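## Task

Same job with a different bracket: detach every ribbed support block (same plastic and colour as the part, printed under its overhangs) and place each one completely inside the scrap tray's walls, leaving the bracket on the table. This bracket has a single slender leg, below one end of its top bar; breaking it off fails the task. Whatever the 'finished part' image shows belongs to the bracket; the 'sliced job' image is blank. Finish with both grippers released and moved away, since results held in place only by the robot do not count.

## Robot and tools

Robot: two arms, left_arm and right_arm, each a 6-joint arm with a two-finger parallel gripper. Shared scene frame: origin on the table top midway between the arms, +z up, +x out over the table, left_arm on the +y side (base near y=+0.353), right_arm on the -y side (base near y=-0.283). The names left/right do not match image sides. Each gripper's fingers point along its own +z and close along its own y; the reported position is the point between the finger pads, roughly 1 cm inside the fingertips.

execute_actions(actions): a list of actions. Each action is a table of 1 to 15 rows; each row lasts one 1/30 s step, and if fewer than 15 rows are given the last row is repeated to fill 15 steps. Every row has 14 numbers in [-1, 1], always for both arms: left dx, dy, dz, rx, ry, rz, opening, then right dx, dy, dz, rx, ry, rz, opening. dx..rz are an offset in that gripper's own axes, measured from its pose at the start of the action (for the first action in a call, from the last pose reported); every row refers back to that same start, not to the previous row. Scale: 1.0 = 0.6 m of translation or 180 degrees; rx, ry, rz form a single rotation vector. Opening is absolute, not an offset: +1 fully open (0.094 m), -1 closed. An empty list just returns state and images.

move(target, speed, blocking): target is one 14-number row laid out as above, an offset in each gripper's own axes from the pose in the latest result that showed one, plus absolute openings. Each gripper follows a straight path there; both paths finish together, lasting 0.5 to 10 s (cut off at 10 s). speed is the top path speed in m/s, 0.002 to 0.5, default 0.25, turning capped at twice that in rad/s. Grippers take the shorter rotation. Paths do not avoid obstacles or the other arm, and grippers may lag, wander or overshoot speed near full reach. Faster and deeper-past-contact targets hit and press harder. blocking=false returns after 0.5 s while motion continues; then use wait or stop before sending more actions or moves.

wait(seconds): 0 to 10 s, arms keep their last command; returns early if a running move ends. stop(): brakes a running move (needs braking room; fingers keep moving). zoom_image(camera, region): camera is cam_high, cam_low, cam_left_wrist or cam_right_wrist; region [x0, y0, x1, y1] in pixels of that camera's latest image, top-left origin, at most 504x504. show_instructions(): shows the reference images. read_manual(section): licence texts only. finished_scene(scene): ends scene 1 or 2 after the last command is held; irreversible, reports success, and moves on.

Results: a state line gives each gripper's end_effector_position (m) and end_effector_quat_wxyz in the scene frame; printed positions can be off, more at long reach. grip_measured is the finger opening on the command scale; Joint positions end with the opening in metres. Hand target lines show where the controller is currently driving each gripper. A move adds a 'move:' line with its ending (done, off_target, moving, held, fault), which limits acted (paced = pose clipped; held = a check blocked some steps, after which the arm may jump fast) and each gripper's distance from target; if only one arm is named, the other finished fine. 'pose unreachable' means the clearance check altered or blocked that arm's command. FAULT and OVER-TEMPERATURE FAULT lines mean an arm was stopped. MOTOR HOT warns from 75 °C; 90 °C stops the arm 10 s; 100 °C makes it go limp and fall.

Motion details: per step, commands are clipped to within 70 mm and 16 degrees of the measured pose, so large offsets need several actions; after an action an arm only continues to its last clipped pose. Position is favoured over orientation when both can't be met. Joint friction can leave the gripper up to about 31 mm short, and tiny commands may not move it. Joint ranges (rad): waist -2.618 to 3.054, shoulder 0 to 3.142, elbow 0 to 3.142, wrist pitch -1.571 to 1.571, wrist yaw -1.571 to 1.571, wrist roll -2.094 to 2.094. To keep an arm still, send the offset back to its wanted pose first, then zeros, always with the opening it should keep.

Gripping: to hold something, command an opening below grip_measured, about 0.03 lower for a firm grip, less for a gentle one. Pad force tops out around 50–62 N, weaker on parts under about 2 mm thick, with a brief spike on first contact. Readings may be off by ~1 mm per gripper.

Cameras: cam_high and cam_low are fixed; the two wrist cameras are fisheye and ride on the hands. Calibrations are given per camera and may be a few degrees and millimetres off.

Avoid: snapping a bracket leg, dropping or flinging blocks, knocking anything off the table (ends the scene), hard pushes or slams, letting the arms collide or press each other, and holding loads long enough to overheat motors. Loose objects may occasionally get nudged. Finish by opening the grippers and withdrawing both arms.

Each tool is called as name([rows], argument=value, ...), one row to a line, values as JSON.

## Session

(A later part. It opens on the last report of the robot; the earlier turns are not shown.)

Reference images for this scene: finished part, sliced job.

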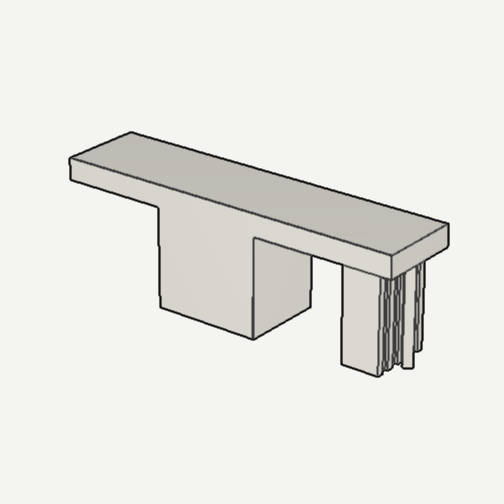

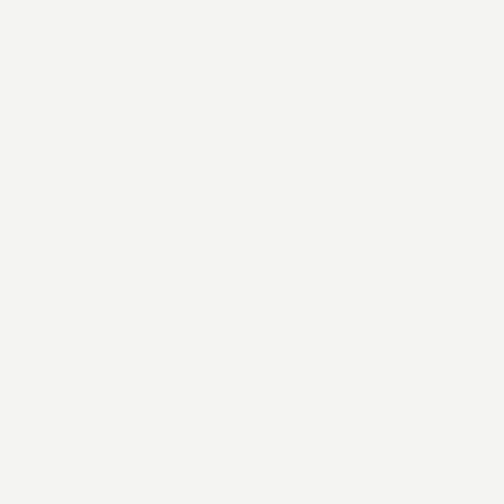

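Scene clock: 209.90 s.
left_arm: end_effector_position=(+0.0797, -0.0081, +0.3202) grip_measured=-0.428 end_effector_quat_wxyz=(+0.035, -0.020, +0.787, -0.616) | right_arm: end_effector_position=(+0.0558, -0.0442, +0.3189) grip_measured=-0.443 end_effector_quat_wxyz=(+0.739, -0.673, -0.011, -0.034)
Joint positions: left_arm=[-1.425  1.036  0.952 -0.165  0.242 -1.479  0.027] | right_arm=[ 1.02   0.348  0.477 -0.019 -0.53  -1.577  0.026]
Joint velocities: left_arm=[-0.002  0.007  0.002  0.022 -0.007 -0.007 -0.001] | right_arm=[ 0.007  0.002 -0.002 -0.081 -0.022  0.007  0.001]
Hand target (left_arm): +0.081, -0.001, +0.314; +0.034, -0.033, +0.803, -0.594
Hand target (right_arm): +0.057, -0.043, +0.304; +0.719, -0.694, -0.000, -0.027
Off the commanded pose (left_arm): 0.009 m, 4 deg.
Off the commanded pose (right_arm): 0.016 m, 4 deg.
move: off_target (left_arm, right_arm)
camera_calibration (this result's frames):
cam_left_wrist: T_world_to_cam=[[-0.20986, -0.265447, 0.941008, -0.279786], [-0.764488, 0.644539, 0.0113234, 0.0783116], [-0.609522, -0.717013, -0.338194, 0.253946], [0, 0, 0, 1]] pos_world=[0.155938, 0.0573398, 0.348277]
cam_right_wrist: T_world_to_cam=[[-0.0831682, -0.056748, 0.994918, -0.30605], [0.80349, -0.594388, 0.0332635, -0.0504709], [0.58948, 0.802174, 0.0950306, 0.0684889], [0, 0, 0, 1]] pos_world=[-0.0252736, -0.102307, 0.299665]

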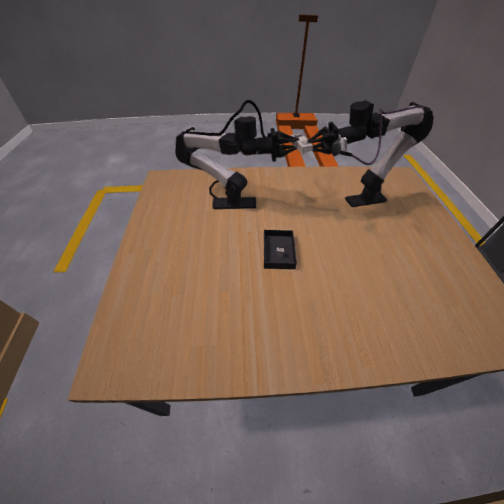

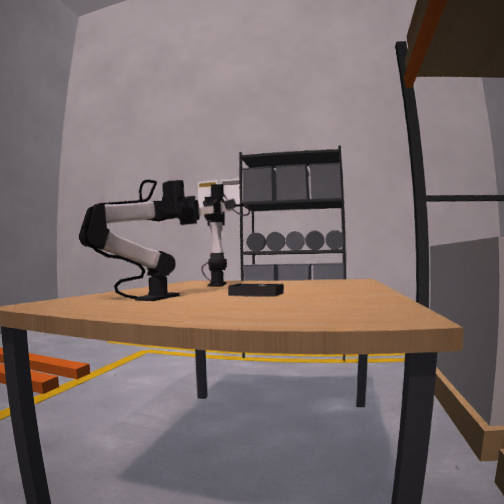

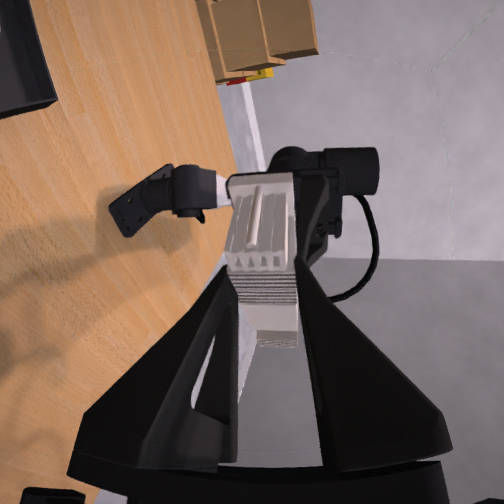

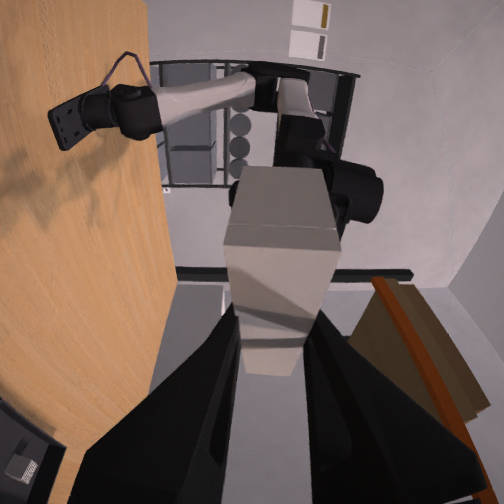

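move(target=[0,0.01,-0.005,-0.06,0,0,-0.52,0,0.04,0,-0.04,0,0,-0.55], speed=0.04)

Scene clock: 215.40 s.
left_arm: end_effector_position=(+0.0784, -0.0086, +0.3233) grip_measured=-0.434 end_effector_quat_wxyz=(+0.034, -0.010, +0.825, -0.564) | right_arm: end_effector_position=(+0.0548, -0.0454, +0.3197) grip_measured=-0.443 end_effector_quat_wxyz=(+0.734, -0.678, -0.021, -0.044)
Joint positions: left_arm=[-1.432  1.102  1.118 -0.397  0.236 -1.431  0.027] | right_arm=[ 1.02   0.348  0.496 -0.056 -0.532 -1.615  0.026]
Joint velocities: left_arm=[-0.012 -0.007 -0.007 -0.037  0.007 -0.037  0.   ] | right_arm=[-0.017 -0.002 -0.007 -0.022 -0.066 -0.007  0.   ]
Hand target (left_arm): +0.079, -0.003, +0.315; +0.032, -0.023, +0.841, -0.540
Hand target (right_arm): +0.056, -0.042, +0.296; +0.698, -0.716, -0.011, -0.032
Off the commanded pose (left_arm): 0.010 m, 4 deg.
Off the commanded pose (right_arm): 0.025 m, 7 deg.
move: off_target (left_arm, right_arm)
camera_calibration (this result's frames):
cam_left_wrist: T_world_to_cam=[[-0.219974, -0.380413, 0.898275, -0.269487], [-0.754876, 0.649628, 0.0902549, 0.051392], [-0.617878, -0.658232, -0.430065, 0.284724], [0, 0, 0, 1]] pos_world=[0.15544, 0.0515131, 0.359885]
cam_right_wrist: T_world_to_cam=[[-0.112042, -0.0409522, 0.992859, -0.304086], [0.800975, -0.595067, 0.0658434, -0.0607009], [0.588121, 0.802632, 0.0994739, 0.068684], [0, 0, 0, 1]] pos_world=[-0.0258449, -0.103702, 0.299079]

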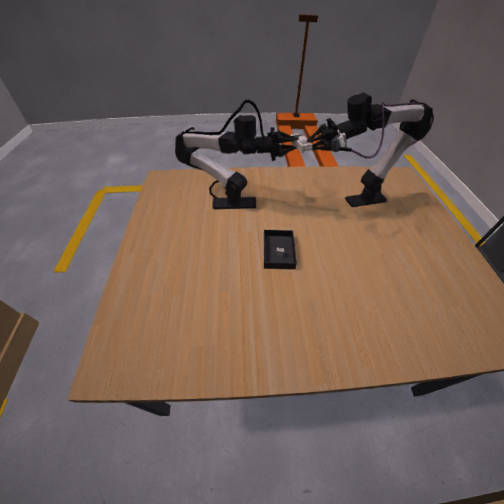

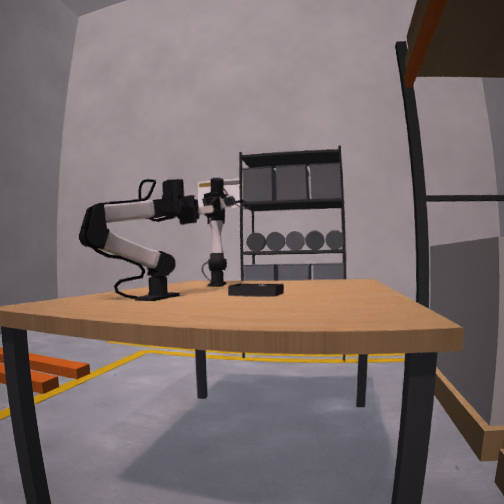

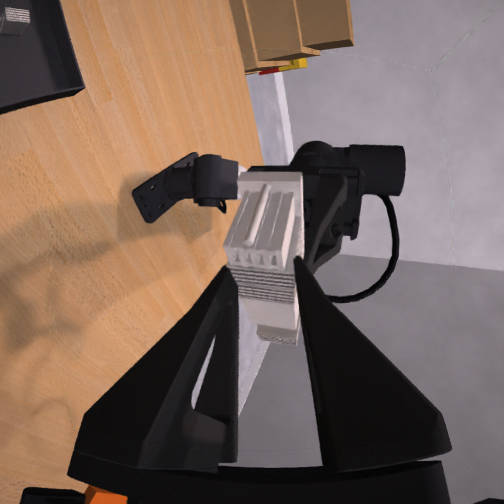

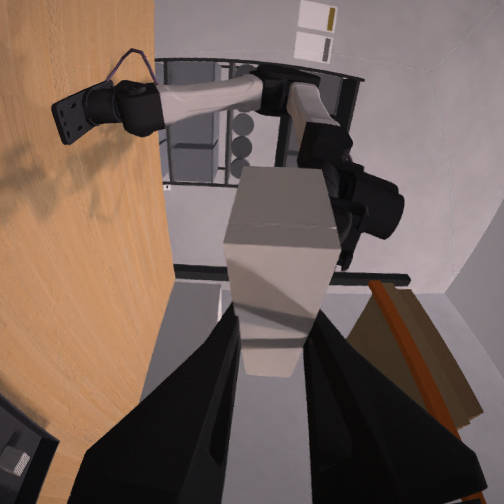

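move(target=[0,0,0,0,0,0,-0.52,0,0,0,0,0,0,-0.55])

move(target=[0,0,0,0.065,0,0,-0.05,0,0,0,0,0,0,-0.55], speed=0.05)

zoom_image(camera="cam_left_wrist", region=[190,200,350,360])

Scene clock: 220.50 s.
left_arm: end_effector_position=(+0.0789, -0.0100, +0.3269) grip_measured=-0.435 end_effector_quat_wxyz=(+0.037, -0.006, +0.821, -0.570) | right_arm: end_effector_position=(+0.0545, -0.0458, +0.3243) grip_measured=-0.443 end_effector_quat_wxyz=(+0.739, -0.671, -0.022, -0.045)
Joint positions: left_arm=[-1.432  1.102  1.118 -0.381  0.236 -1.424  0.027] | right_arm=[ 1.02   0.348  0.496 -0.035 -0.532 -1.608  0.026]
Joint velocities: left_arm=[ 0.002 -0.002 -0.002  0.022  0.022  0.022  0.001] | right_arm=[ 0.002  0.012 -0.027 -0.022  0.066  0.022 -0.   ]
Hand target (left_arm): +0.078, -0.009, +0.323; +0.034, -0.010, +0.825, -0.564
Hand target (right_arm): +0.055, -0.045, +0.320; +0.734, -0.678, -0.021, -0.044
Off the commanded pose (left_arm): 0.004 m, 1 deg.
Off the commanded pose (right_arm): 0.005 m, 1 deg.
move: done
camera_calibration (this result's frames):
cam_left_wrist: T_world_to_cam=[[-0.230764, -0.366953, 0.901163, -0.273066], [-0.754278, 0.652533, 0.0725603, 0.0580906], [-0.614664, -0.662983, -0.427365, 0.284446], [0, 0, 0, 1]] pos_world=[0.155642, 0.0504747, 0.363424]
cam_right_wrist: T_world_to_cam=[[-0.116131, -0.0585028, 0.991509, -0.308793], [0.801079, -0.595675, 0.0586798, -0.0587472], [0.587184, 0.801092, 0.116042, 0.0633076], [0, 0, 0, 1]] pos_world=[-0.0259725, -0.103775, 0.302272]

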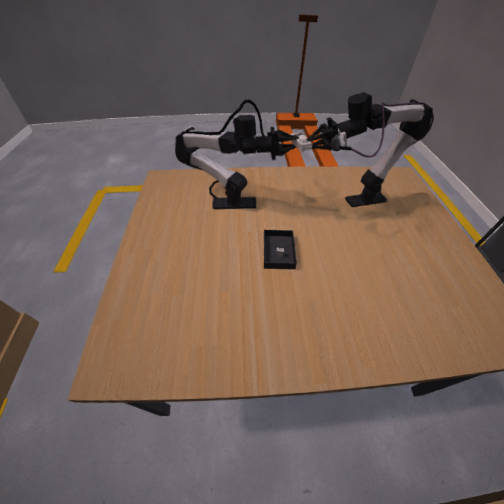

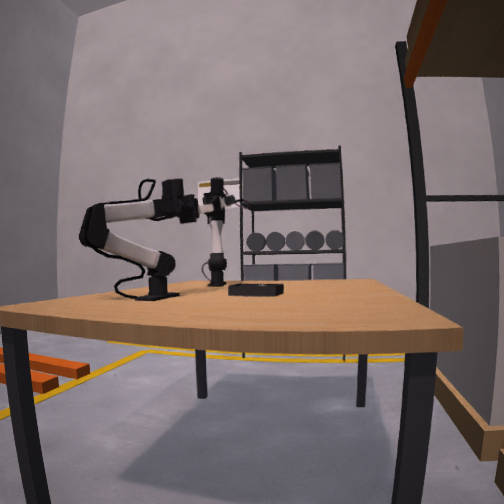

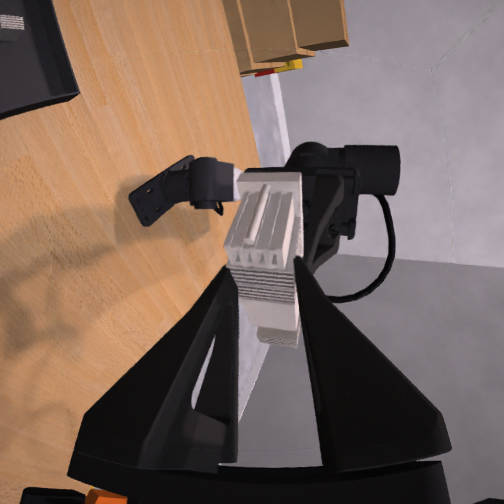

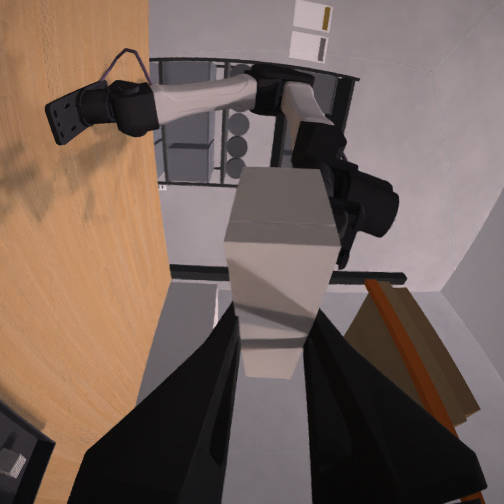

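Scene clock: 223.00 s.
left_arm: end_effector_position=(+0.0795, -0.0136, +0.3225) grip_measured=-0.052 end_effector_quat_wxyz=(+0.040, -0.004, +0.766, -0.642) | right_arm: end_effector_position=(+0.0545, -0.0458, +0.3239) grip_measured=-0.443 end_effector_quat_wxyz=(+0.739, -0.672, -0.022, -0.045)
Joint positions: left_arm=[-1.421  1.039  0.897 -0.039  0.264 -1.466  0.045] | right_arm=[ 1.02   0.348  0.496 -0.036 -0.532 -1.607  0.026]
Joint velocities: left_arm=[ 0.002  0.012 -0.002 -0.022 -0.066 -0.095 -0.   ] | right_arm=[-0.012 -0.007  0.002 -0.037  0.037 -0.022  0.001]
Hand target (left_arm): +0.079, -0.010, +0.327; +0.039, -0.003, +0.758, -0.651
Hand target (right_arm): +0.055, -0.046, +0.324; +0.739, -0.671, -0.022, -0.045
Off the commanded pose (left_arm): 0.006 m, 1 deg.
Off the commanded pose (right_arm): 0.000 m, 0 deg.
move: done
camera_calibration (this result's frames):
cam_left_wrist: T_world_to_cam=[[-0.24382, -0.198958, 0.949193, -0.282524], [-0.750662, 0.658408, -0.0548165, 0.102059], [-0.61405, -0.725889, -0.309883, 0.241731], [0, 0, 0, 1]] pos_world=[0.156162, 0.0520631, 0.348673]
cam_right_wrist: T_world_to_cam=[[-0.11496, -0.0572588, 0.991719, -0.308533], [0.801395, -0.595265, 0.0585285, -0.05862], [0.586984, 0.801487, 0.114318, 0.0639332], [0, 0, 0, 1]] pos_world=[-0.0260188, -0.103802, 0.3021]

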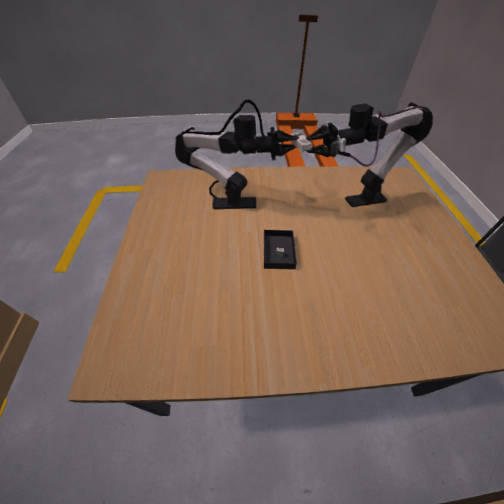

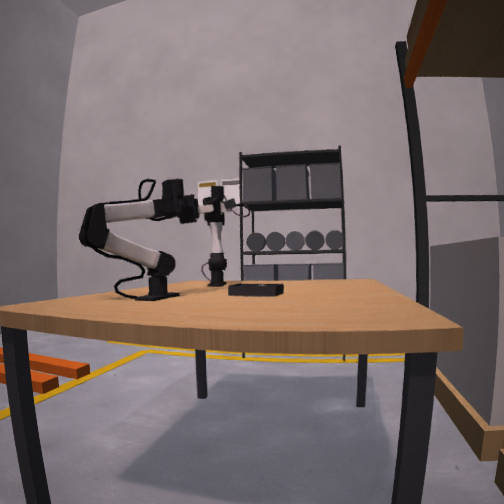

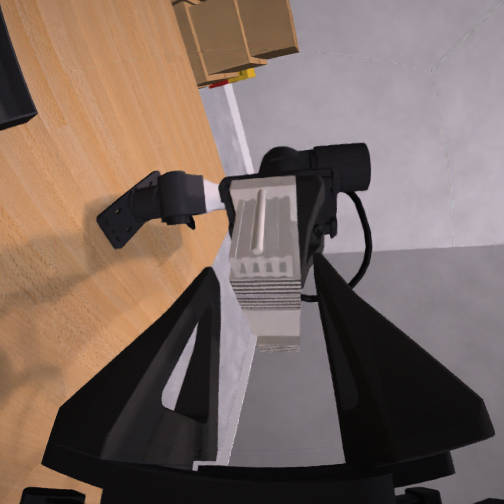

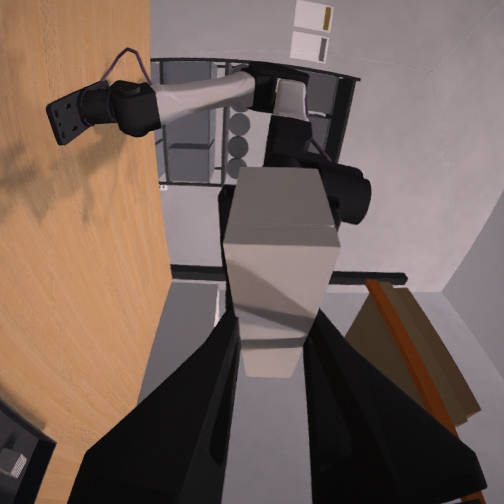

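Region (190, 200, 350, 360) of cam_left_wrist's 504x504 image, scaled by 3.150, with more detail than that image has.

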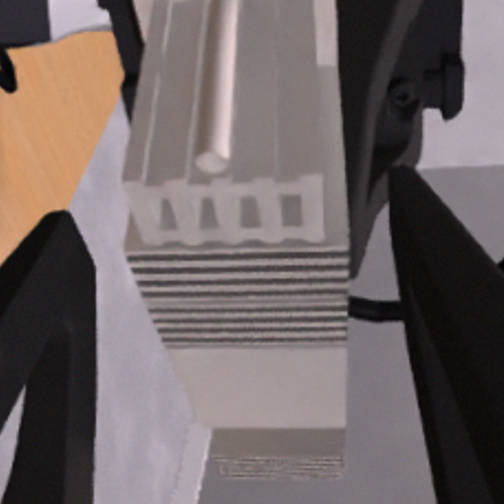

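move(target=[-0.008,-0.015,0.02,0.005,-0.025,0,-0.05,0,0,0,0,0,0,-0.55], speed=0.03)

move(target=[0,0,0,0,0,0,-0.52,0,0,0,0,0,0,-0.55])

move(target=[0,-0.04,0,-0.08,0,0,-0.52,0,0.03,0,-0.03,0,0,-0.55], speed=0.05)

Scene clock: 230.80 s.
left_arm: end_effector_position=(+0.0833, -0.0217, +0.3167) grip_measured=-0.052 end_effector_quat_wxyz=(+0.066, -0.026, +0.769, -0.635) | right_arm: end_effector_position=(+0.0545, -0.0458, +0.3239) grip_measured=-0.443 end_effector_quat_wxyz=(+0.739, -0.672, -0.022, -0.045)
Joint positions: left_arm=[-1.469  1.066  0.897 -0.019  0.148 -1.473  0.045] | right_arm=[ 1.02   0.348  0.496 -0.036 -0.532 -1.607  0.026]
Joint velocities: left_arm=[-0.002  0.002  0.012 -0.007 -0.037  0.051 -0.   ] | right_arm=[ 0.002 -0.002 -0.007  0.022 -0.081  0.007  0.   ]
Hand target (left_arm): +0.084, -0.026, +0.329; +0.070, -0.028, +0.759, -0.647
Hand target (right_arm): +0.054, -0.046, +0.324; +0.739, -0.672, -0.022, -0.045
Off the commanded pose (left_arm): 0.014 m, 2 deg.
Off the commanded pose (right_arm): 0.000 m, 0 deg.
move: off_target (left_arm)
camera_calibration (this result's frames):
cam_left_wrist: T_world_to_cam=[[-0.239561, -0.227114, 0.943944, -0.277012], [-0.792457, 0.607446, -0.0549637, 0.112357], [-0.560912, -0.761202, -0.325499, 0.236177], [0, 0, 0, 1]] pos_world=[0.155151, 0.0486143, 0.344535]
cam_right_wrist: T_world_to_cam=[[-0.11496, -0.0572588, 0.991719, -0.308533], [0.801395, -0.595265, 0.0585285, -0.05862], [0.586984, 0.801487, 0.114318, 0.0639332], [0, 0, 0, 1]] pos_world=[-0.0260188, -0.103802, 0.3021]

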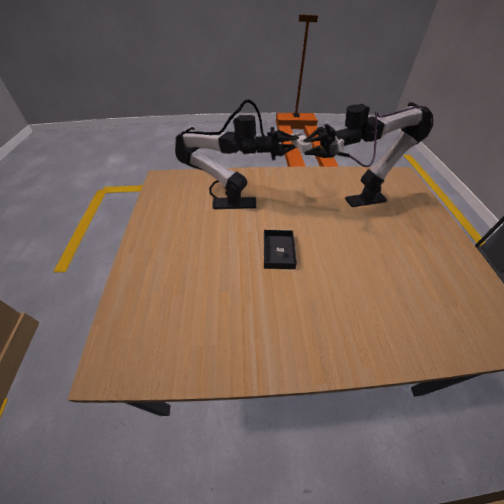

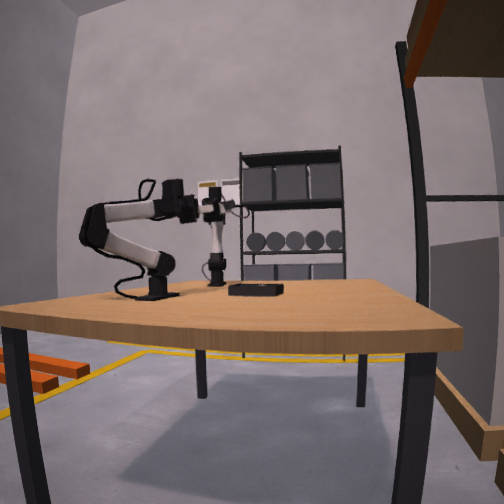

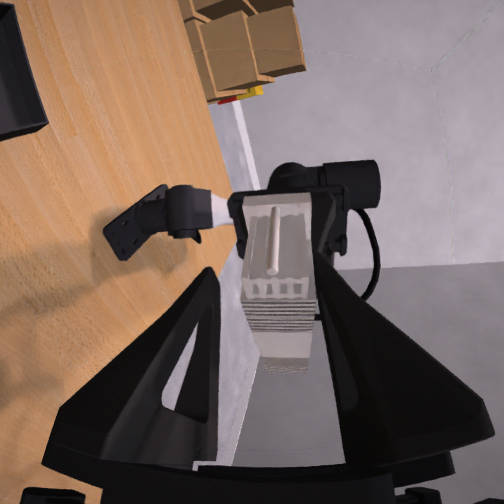

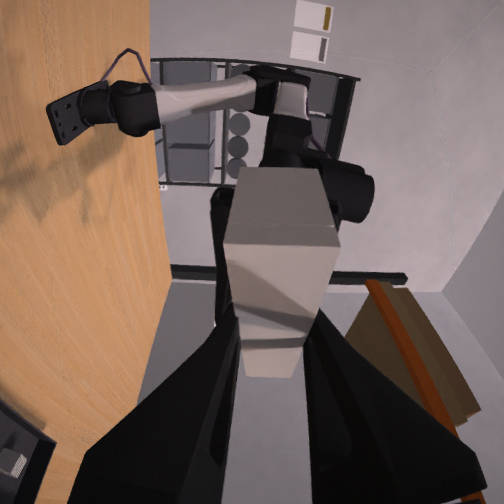

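Scene clock: 231.30 s.
left_arm: end_effector_position=(+0.0834, -0.0223, +0.3201) grip_measured=-0.410 end_effector_quat_wxyz=(+0.068, -0.024, +0.765, -0.640) | right_arm: end_effector_position=(+0.0546, -0.0456, +0.3217) grip_measured=-0.443 end_effector_quat_wxyz=(+0.736, -0.675, -0.019, -0.042)
Joint positions: left_arm=[-1.469  1.066  0.897 -0.004  0.149 -1.471  0.028] | right_arm=[ 1.02   0.348  0.496 -0.046 -0.532 -1.604  0.026]
Joint velocities: left_arm=[-0.002 -0.012 -0.017 -0.037 -0.007 -0.007  0.   ] | right_arm=[-0.017  0.017 -0.017 -0.037 -0.037 -0.051  0.001]
Hand target (left_arm): +0.083, -0.022, +0.317; +0.066, -0.026, +0.769, -0.635
Hand target (right_arm): +0.054, -0.046, +0.324; +0.739, -0.672, -0.022, -0.045
Off the commanded pose (left_arm): 0.003 m, 1 deg.
Off the commanded pose (right_arm): 0.002 m, 1 deg.
move: done
camera_calibration (this result's frames):
cam_left_wrist: T_world_to_cam=[[-0.245558, -0.214408, 0.945373, -0.279996], [-0.791603, 0.607253, -0.0678935, 0.117062], [-0.559524, -0.765032, -0.318842, 0.23455], [0, 0, 0, 1]] pos_world=[0.155147, 0.0483189, 0.347433]
cam_right_wrist: T_world_to_cam=[[-0.1063, -0.0490626, 0.993123, -0.306886], [0.802084, -0.594535, 0.0564808, -0.0578194], [0.587675, 0.802572, 0.102552, 0.0677477], [0, 0, 0, 1]] pos_world=[-0.0260597, -0.103805, 0.301094]

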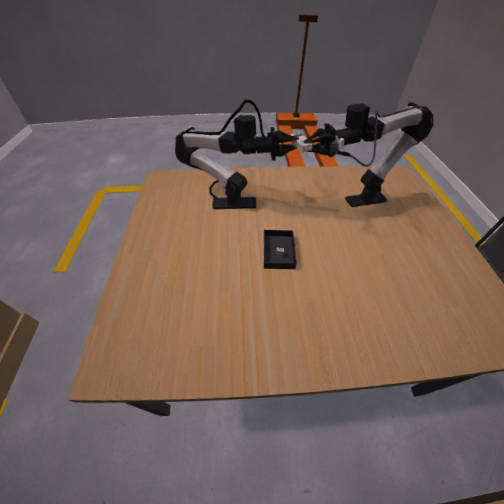

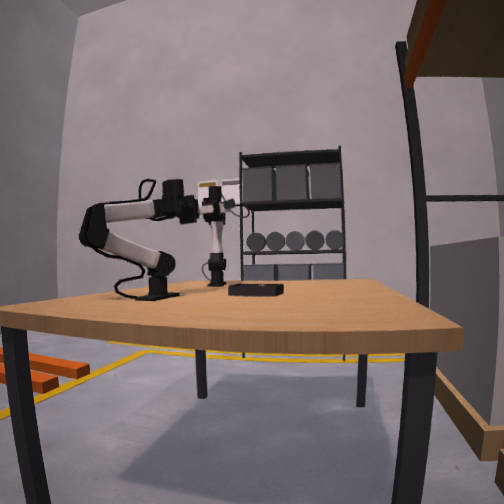

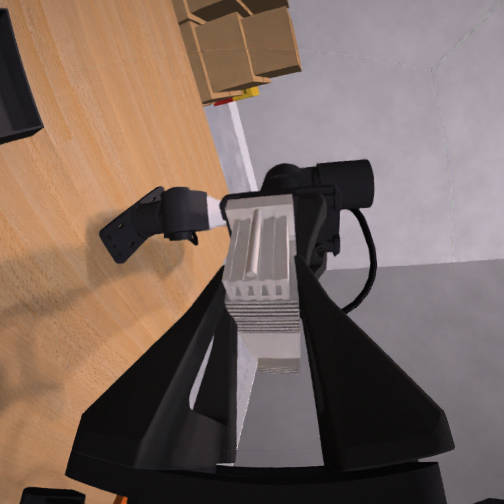

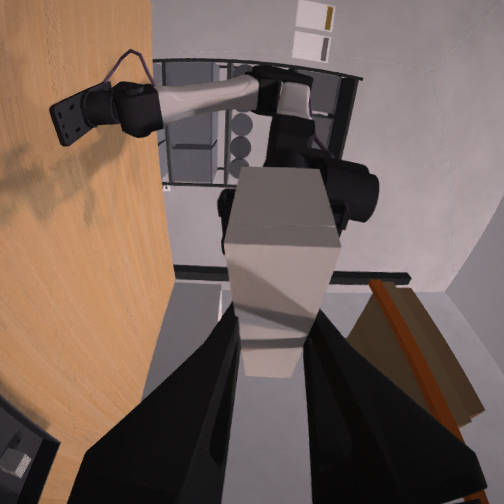

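Scene clock: 234.30 s.
left_arm: end_effector_position=(+0.0822, -0.0194, +0.3211) grip_measured=-0.411 end_effector_quat_wxyz=(+0.056, -0.034, +0.857, -0.512) | right_arm: end_effector_position=(+0.0546, -0.0463, +0.3175) grip_measured=-0.443 end_effector_quat_wxyz=(+0.725, -0.686, -0.030, -0.055)
Joint positions: left_arm=[-1.489  1.205  1.274 -0.562  0.105 -1.446  0.028] | right_arm=[ 1.02   0.348  0.512 -0.099 -0.53  -1.658  0.026]
Joint velocities: left_arm=[-0.012 -0.007  0.007 -0.037 -0.051 -0.022 -0.001] | right_arm=[ 0.002  0.012  0.012 -0.022 -0.066 -0.022 -0.001]
Hand target (left_arm): +0.082, -0.025, +0.343; +0.063, -0.032, +0.839, -0.539
Hand target (right_arm): +0.056, -0.044, +0.304; +0.704, -0.708, -0.018, -0.042
Off the commanded pose (left_arm): 0.024 m, 4 deg.
Off the commanded pose (right_arm): 0.014 m, 4 deg.
move: off_target (left_arm, right_arm)
camera_calibration (this result's frames):
cam_left_wrist: T_world_to_cam=[[-0.196093, -0.499891, 0.843598, -0.25752], [-0.79711, 0.582313, 0.159774, 0.0412773], [-0.571107, -0.641109, -0.512655, 0.30205], [0, 0, 0, 1]] pos_world=[0.154907, 0.0408788, 0.365496]
cam_right_wrist: T_world_to_cam=[[-0.140336, -0.0163742, 0.989969, -0.298303], [0.795461, -0.597207, 0.102885, -0.0725145], [0.589531, 0.80192, 0.0968346, 0.0704916], [0, 0, 0, 1]] pos_world=[-0.0257372, -0.104719, 0.295945]

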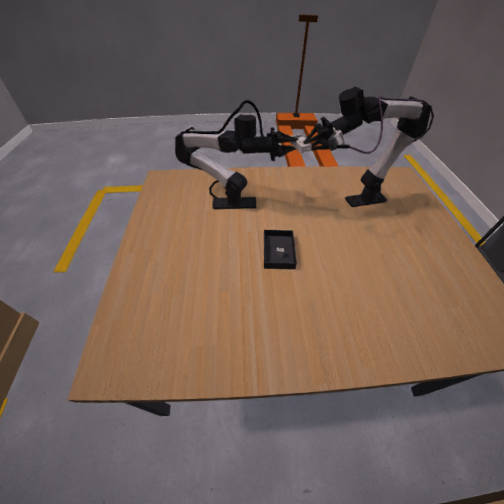

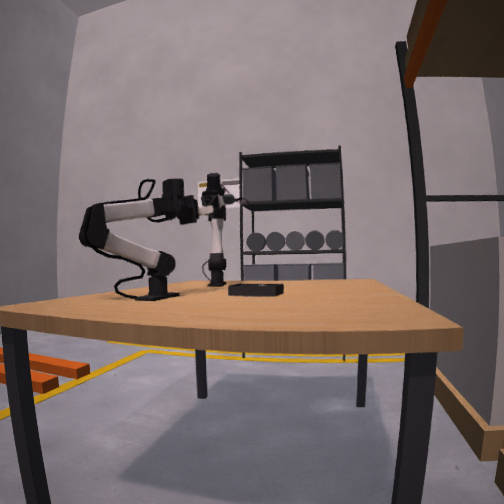

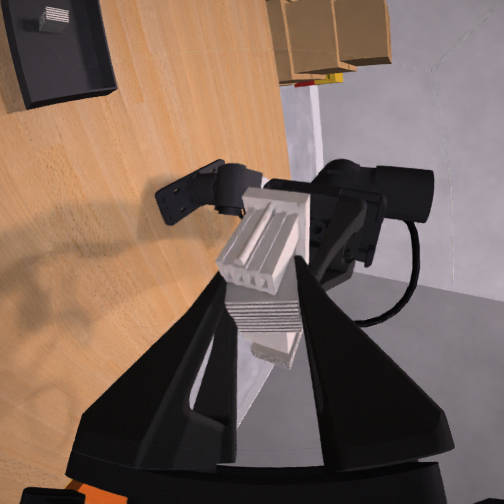

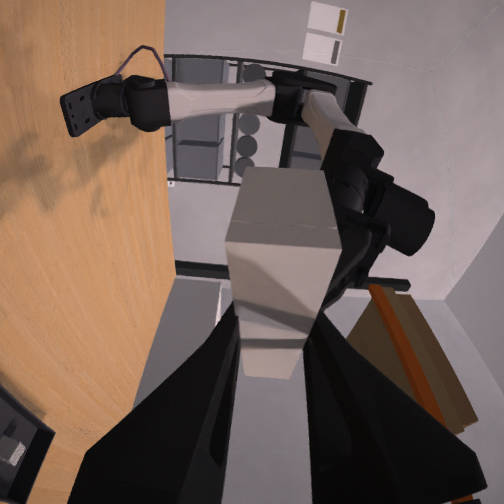

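Both broke. Withdraw.

move(target=[0,0.045,-0.1,0,0,0,-0.52,0,0,0,0,0,0,-0.55], speed=0.04)

move(target=[-0.3,0.17,0,-0.04,0,0,-0.52,0,0,0,0,0,0.03,-0.55], speed=0.12)

Scene clock: 239.73 s.
left_arm: end_effector_position=(+0.0751, +0.0421, +0.3279) grip_measured=-0.411 end_effector_quat_wxyz=(+0.058, -0.037, +0.856, -0.512) | right_arm: end_effector_position=(+0.0546, -0.0463, +0.3175) grip_measured=-0.443 end_effector_quat_wxyz=(+0.725, -0.686, -0.031, -0.056)
Joint positions: left_arm=[-1.441  0.997  1.2   -0.696  0.141 -1.427  0.028] | right_arm=[ 1.02   0.348  0.512 -0.098 -0.53  -1.659  0.026]
Joint velocities: left_arm=[-0.012  0.007  0.017 -0.051 -0.007  0.081 -0.   ] | right_arm=[ 0.007 -0.017 -0.012 -0.022 -0.007  0.022  0.   ]
Hand target (left_arm): +0.074, +0.046, +0.325; +0.055, -0.034, +0.857, -0.512
Hand target (right_arm): +0.055, -0.046, +0.317; +0.725, -0.686, -0.030, -0.055
Off the commanded pose (left_arm): 0.004 m, 0 deg.
Off the commanded pose (right_arm): 0.000 m, 0 deg.
move: done
camera_calibration (this result's frames):
cam_left_wrist: T_world_to_cam=[[-0.192424, -0.499664, 0.844576, -0.234517], [-0.801514, 0.576587, 0.158505, -0.000279941], [-0.56617, -0.646439, -0.511437, 0.340278], [0, 0, 0, 1]] pos_world=[0.147304, 0.10295, 0.372143]
cam_right_wrist: T_world_to_cam=[[-0.141292, -0.0166633, 0.989828, -0.298304], [0.795336, -0.597272, 0.103474, -0.072707], [0.589472, 0.801865, 0.0976425, 0.0702331], [0, 0, 0, 1]] pos_world=[-0.0257219, -0.104714, 0.295935]

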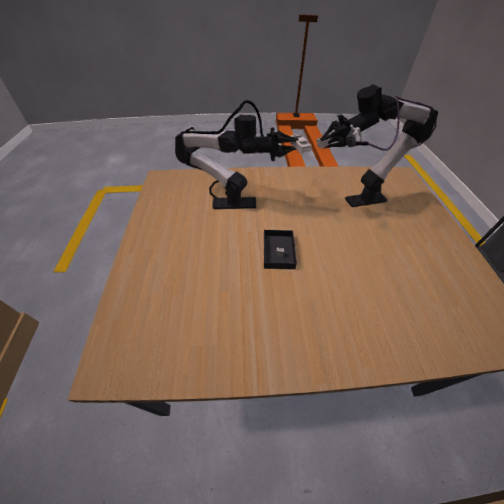

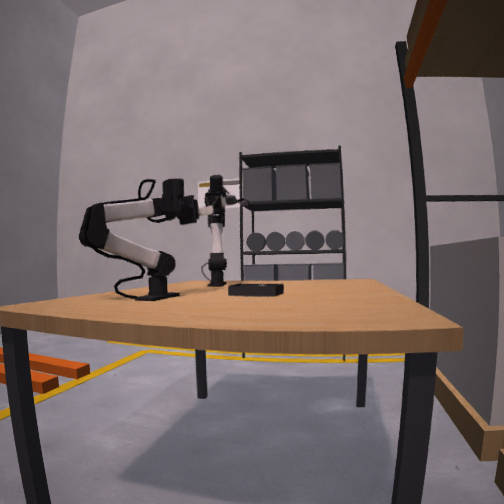

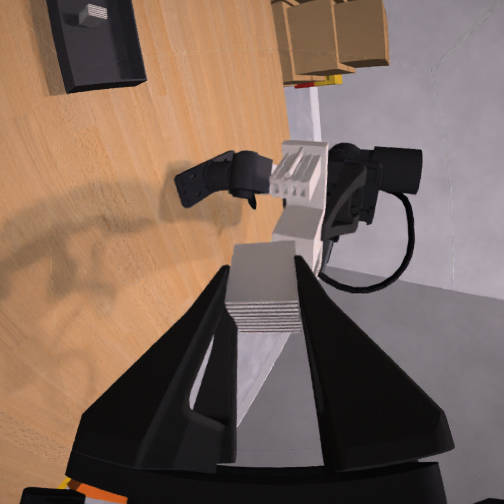

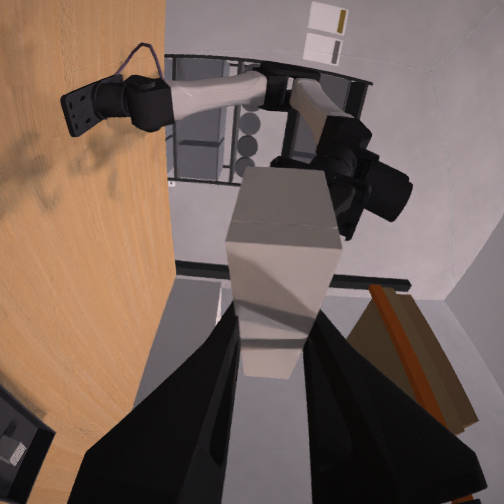

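Scene clock: 242.00 s.
left_arm: end_effector_position=(+0.2504, +0.1153, +0.2422) grip_measured=-0.411 end_effector_quat_wxyz=(+0.049, -0.049, +0.886, -0.458) | right_arm: end_effector_position=(+0.0546, -0.0463, +0.3175) grip_measured=-0.443 end_effector_quat_wxyz=(+0.727, -0.687, -0.002, -0.026)
Joint positions: left_arm=[-0.596  1.319  1.201 -0.799  0.757 -0.79   0.028] | right_arm=[ 1.02   0.348  0.512 -0.098 -0.53  -1.576  0.026]
Joint velocities: left_arm=[-0.007  0.007  0.002  0.007 -0.007  0.007 -0.   ] | right_arm=[-0.002 -0.002  0.007  0.037 -0.066 -0.051 -0.002]
Hand target (left_arm): +0.253, +0.114, +0.248; +0.050, -0.044, +0.884, -0.463
Hand target (right_arm): +0.055, -0.046, +0.318; +0.727, -0.687, +0.002, -0.022
Off the commanded pose (left_arm): 0.008 m, 1 deg.
Off the commanded pose (right_arm): 0.000 m, 1 deg.
move: done
camera_calibration (this result's frames):
cam_left_wrist: T_world_to_cam=[[-0.155223, -0.602762, 0.782677, -0.074227], [-0.802917, 0.53855, 0.255516, 0.092814], [-0.575526, -0.588763, -0.567563, 0.452274], [0, 0, 0, 1]] pos_world=[0.323296, 0.171556, 0.291075]
cam_right_wrist: T_world_to_cam=[[-0.0590565, -0.0197752, 0.998059, -0.305552], [0.80391, -0.593673, 0.0358056, -0.0515207], [0.591812, 0.804464, 0.0509577, 0.08505], [0, 0, 0, 1]] pos_world=[-0.0269605, -0.105048, 0.302469]

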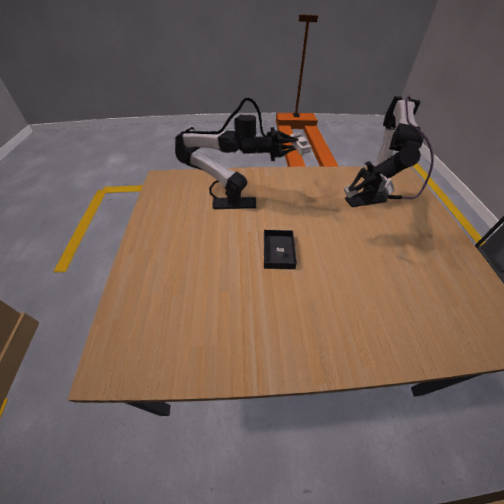

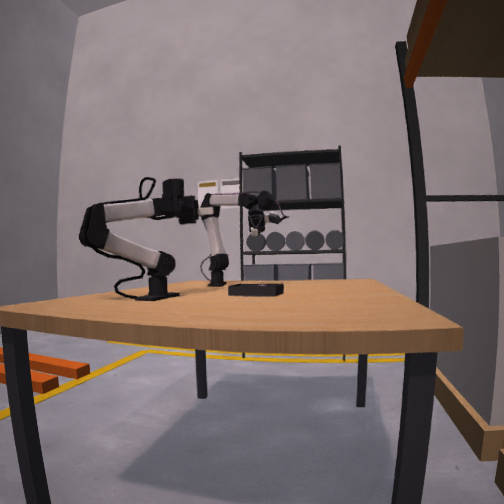

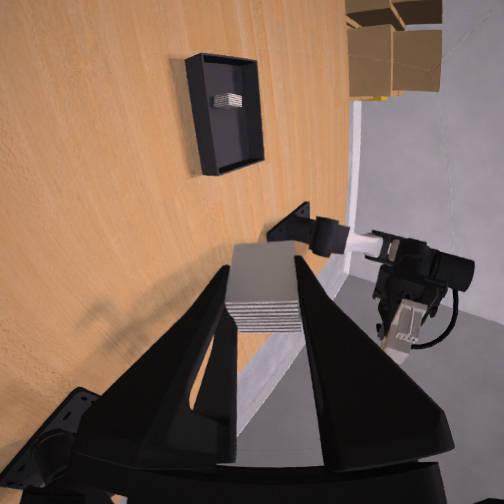

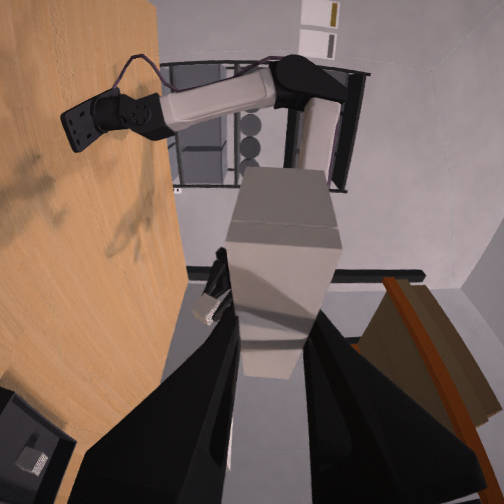

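move(target=[0.025,-0.005,0.44,-0.15,0,0,-0.52,0,0,0,0,0,0,-0.55], speed=0.15)

move(target=[0.008,0.035,0.095,0,0,0,-0.52,0,0,0,0,0,0,-0.55], speed=0.05)

Scene clock: 250.93 s.
left_arm: end_effector_position=(+0.2692, -0.0986, +0.0856) grip_measured=-0.410 end_effector_quat_wxyz=(+0.030, -0.055, +0.970, -0.234) | right_arm: end_effector_position=(+0.0546, -0.0463, +0.3175) grip_measured=-0.443 end_effector_quat_wxyz=(+0.727, -0.687, -0.002, -0.026)
Joint positions: left_arm=[-1.157  2.18   1.842 -0.792  0.185 -1.126  0.028] | right_arm=[ 1.02   0.348  0.512 -0.098 -0.53  -1.575  0.026]
Joint velocities: left_arm=[ 0.017 -0.002 -0.017 -0.007  0.022 -0.007 -0.   ] | right_arm=[-0.002  0.007 -0.032 -0.007 -0.022 -0.022 -0.   ]
Hand target (left_arm): +0.272, -0.100, +0.090; +0.037, -0.058, +0.970, -0.234
Hand target (right_arm): +0.055, -0.046, +0.318; +0.727, -0.687, -0.002, -0.026
Off the commanded pose (left_arm): 0.007 m, 1 deg.
Off the commanded pose (right_arm): 0.000 m, 0 deg.
move: done
camera_calibration (this result's frames):
cam_left_wrist: T_world_to_cam=[[-0.108165, -0.89744, 0.42767, -0.0890025], [-0.778677, 0.343924, 0.524764, 0.214435], [-0.618031, -0.276256, -0.736017, 0.305001], [0, 0, 0, 1]] pos_world=[0.345849, -0.0693657, 0.150022]
cam_right_wrist: T_world_to_cam=[[-0.0586761, -0.0197887, 0.998081, -0.30558], [0.803936, -0.593656, 0.0354923, -0.0514218], [0.591814, 0.804476, 0.0507423, 0.0851189], [0, 0, 0, 1]] pos_world=[-0.0269649, -0.10505, 0.3025]

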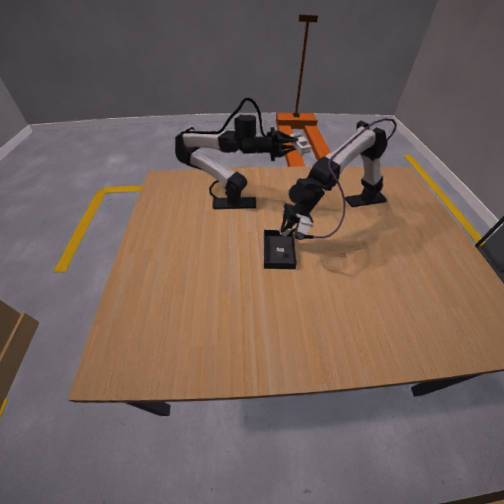

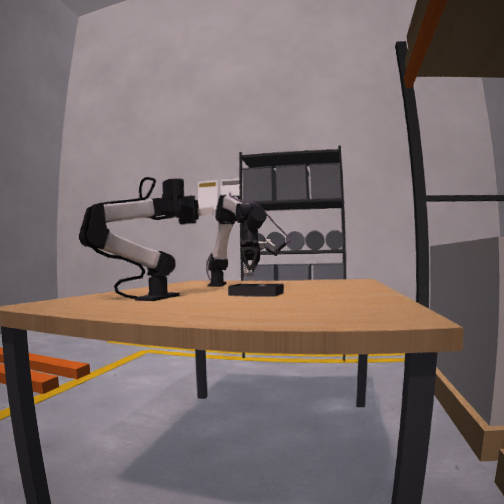

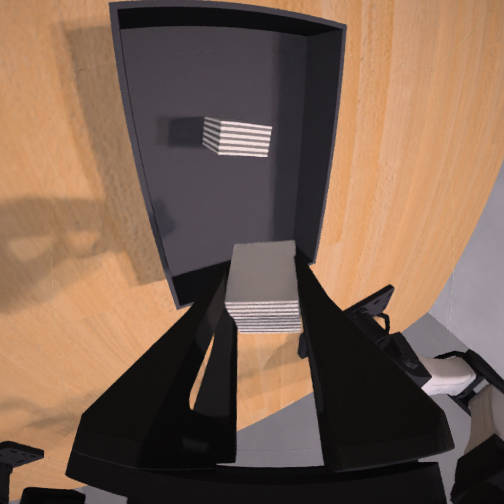

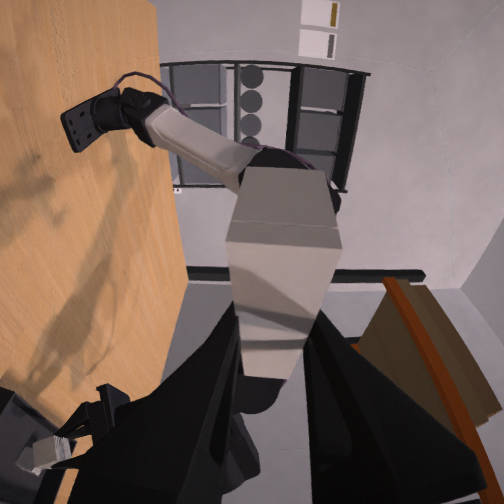

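Scene clock: 252.63 s.
left_arm: end_effector_position=(+0.2698, -0.1051, +0.0305) grip_measured=-0.410 end_effector_quat_wxyz=(+0.030, -0.054, +0.970, -0.235) | right_arm: end_effector_position=(+0.0546, -0.0463, +0.3175) grip_measured=-0.443 end_effector_quat_wxyz=(+0.727, -0.687, -0.002, -0.026)
Joint positions: left_arm=[-1.163  2.246  1.727 -0.609  0.185 -1.132  0.028] | right_arm=[ 1.02   0.348  0.512 -0.098 -0.53  -1.575  0.026]
Joint velocities: left_arm=[-0.007  0.002  0.017  0.095  0.022  0.066 -0.001] | right_arm=[ 0.032 -0.007  0.012  0.007 -0.037  0.007 -0.   ]
Hand target (left_arm): +0.267, -0.106, +0.025; +0.030, -0.055, +0.970, -0.233
Hand target (right_arm): +0.055, -0.046, +0.318; +0.727, -0.687, -0.002, -0.026
Off the commanded pose (left_arm): 0.006 m, 0 deg.
Off the commanded pose (right_arm): 0.000 m, 0 deg.
move: done
camera_calibration (this result's frames):
cam_left_wrist: T_world_to_cam=[[-0.108432, -0.896448, 0.429679, -0.0711641], [-0.777533, 0.345798, 0.525229, 0.245865], [-0.619423, -0.277138, -0.734513, 0.263252], [0, 0, 0, 1]] pos_world=[0.346516, -0.0758572, 0.0948042]
cam_right_wrist: T_world_to_cam=[[-0.0586761, -0.0197887, 0.998081, -0.30558], [0.803936, -0.593656, 0.0354923, -0.0514218], [0.591814, 0.804476, 0.0507423, 0.0851189], [0, 0, 0, 1]] pos_world=[-0.0269649, -0.10505, 0.3025]

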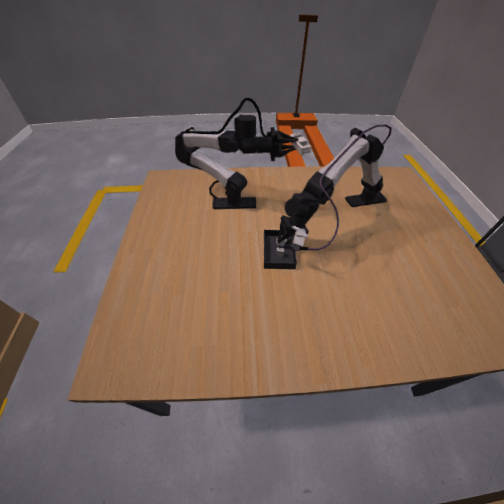

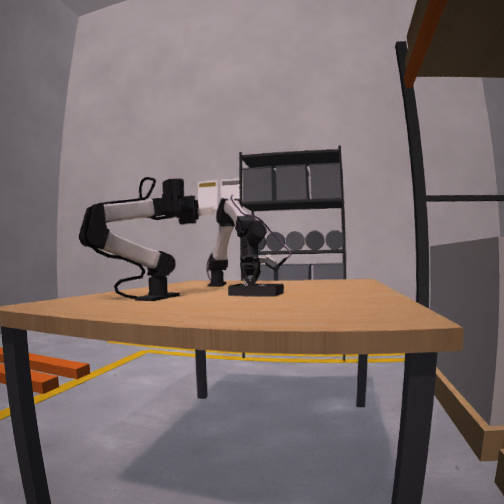

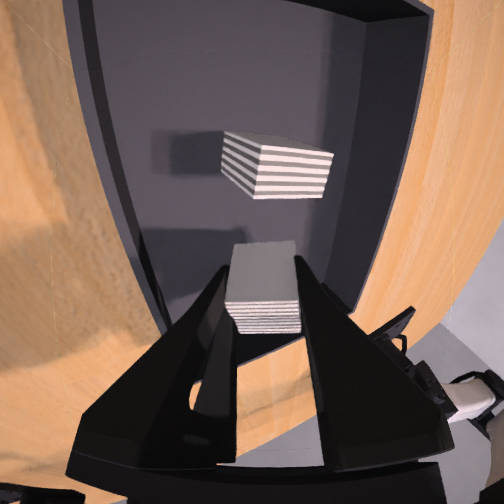

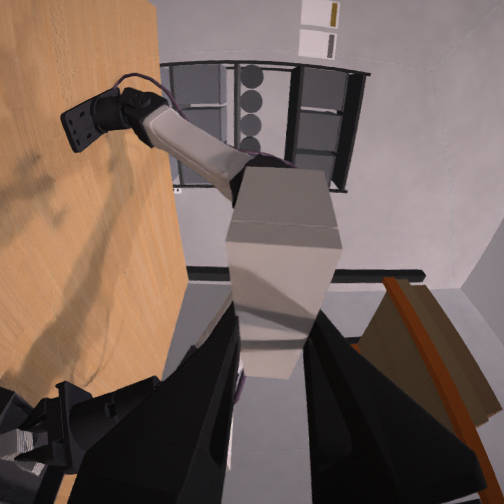

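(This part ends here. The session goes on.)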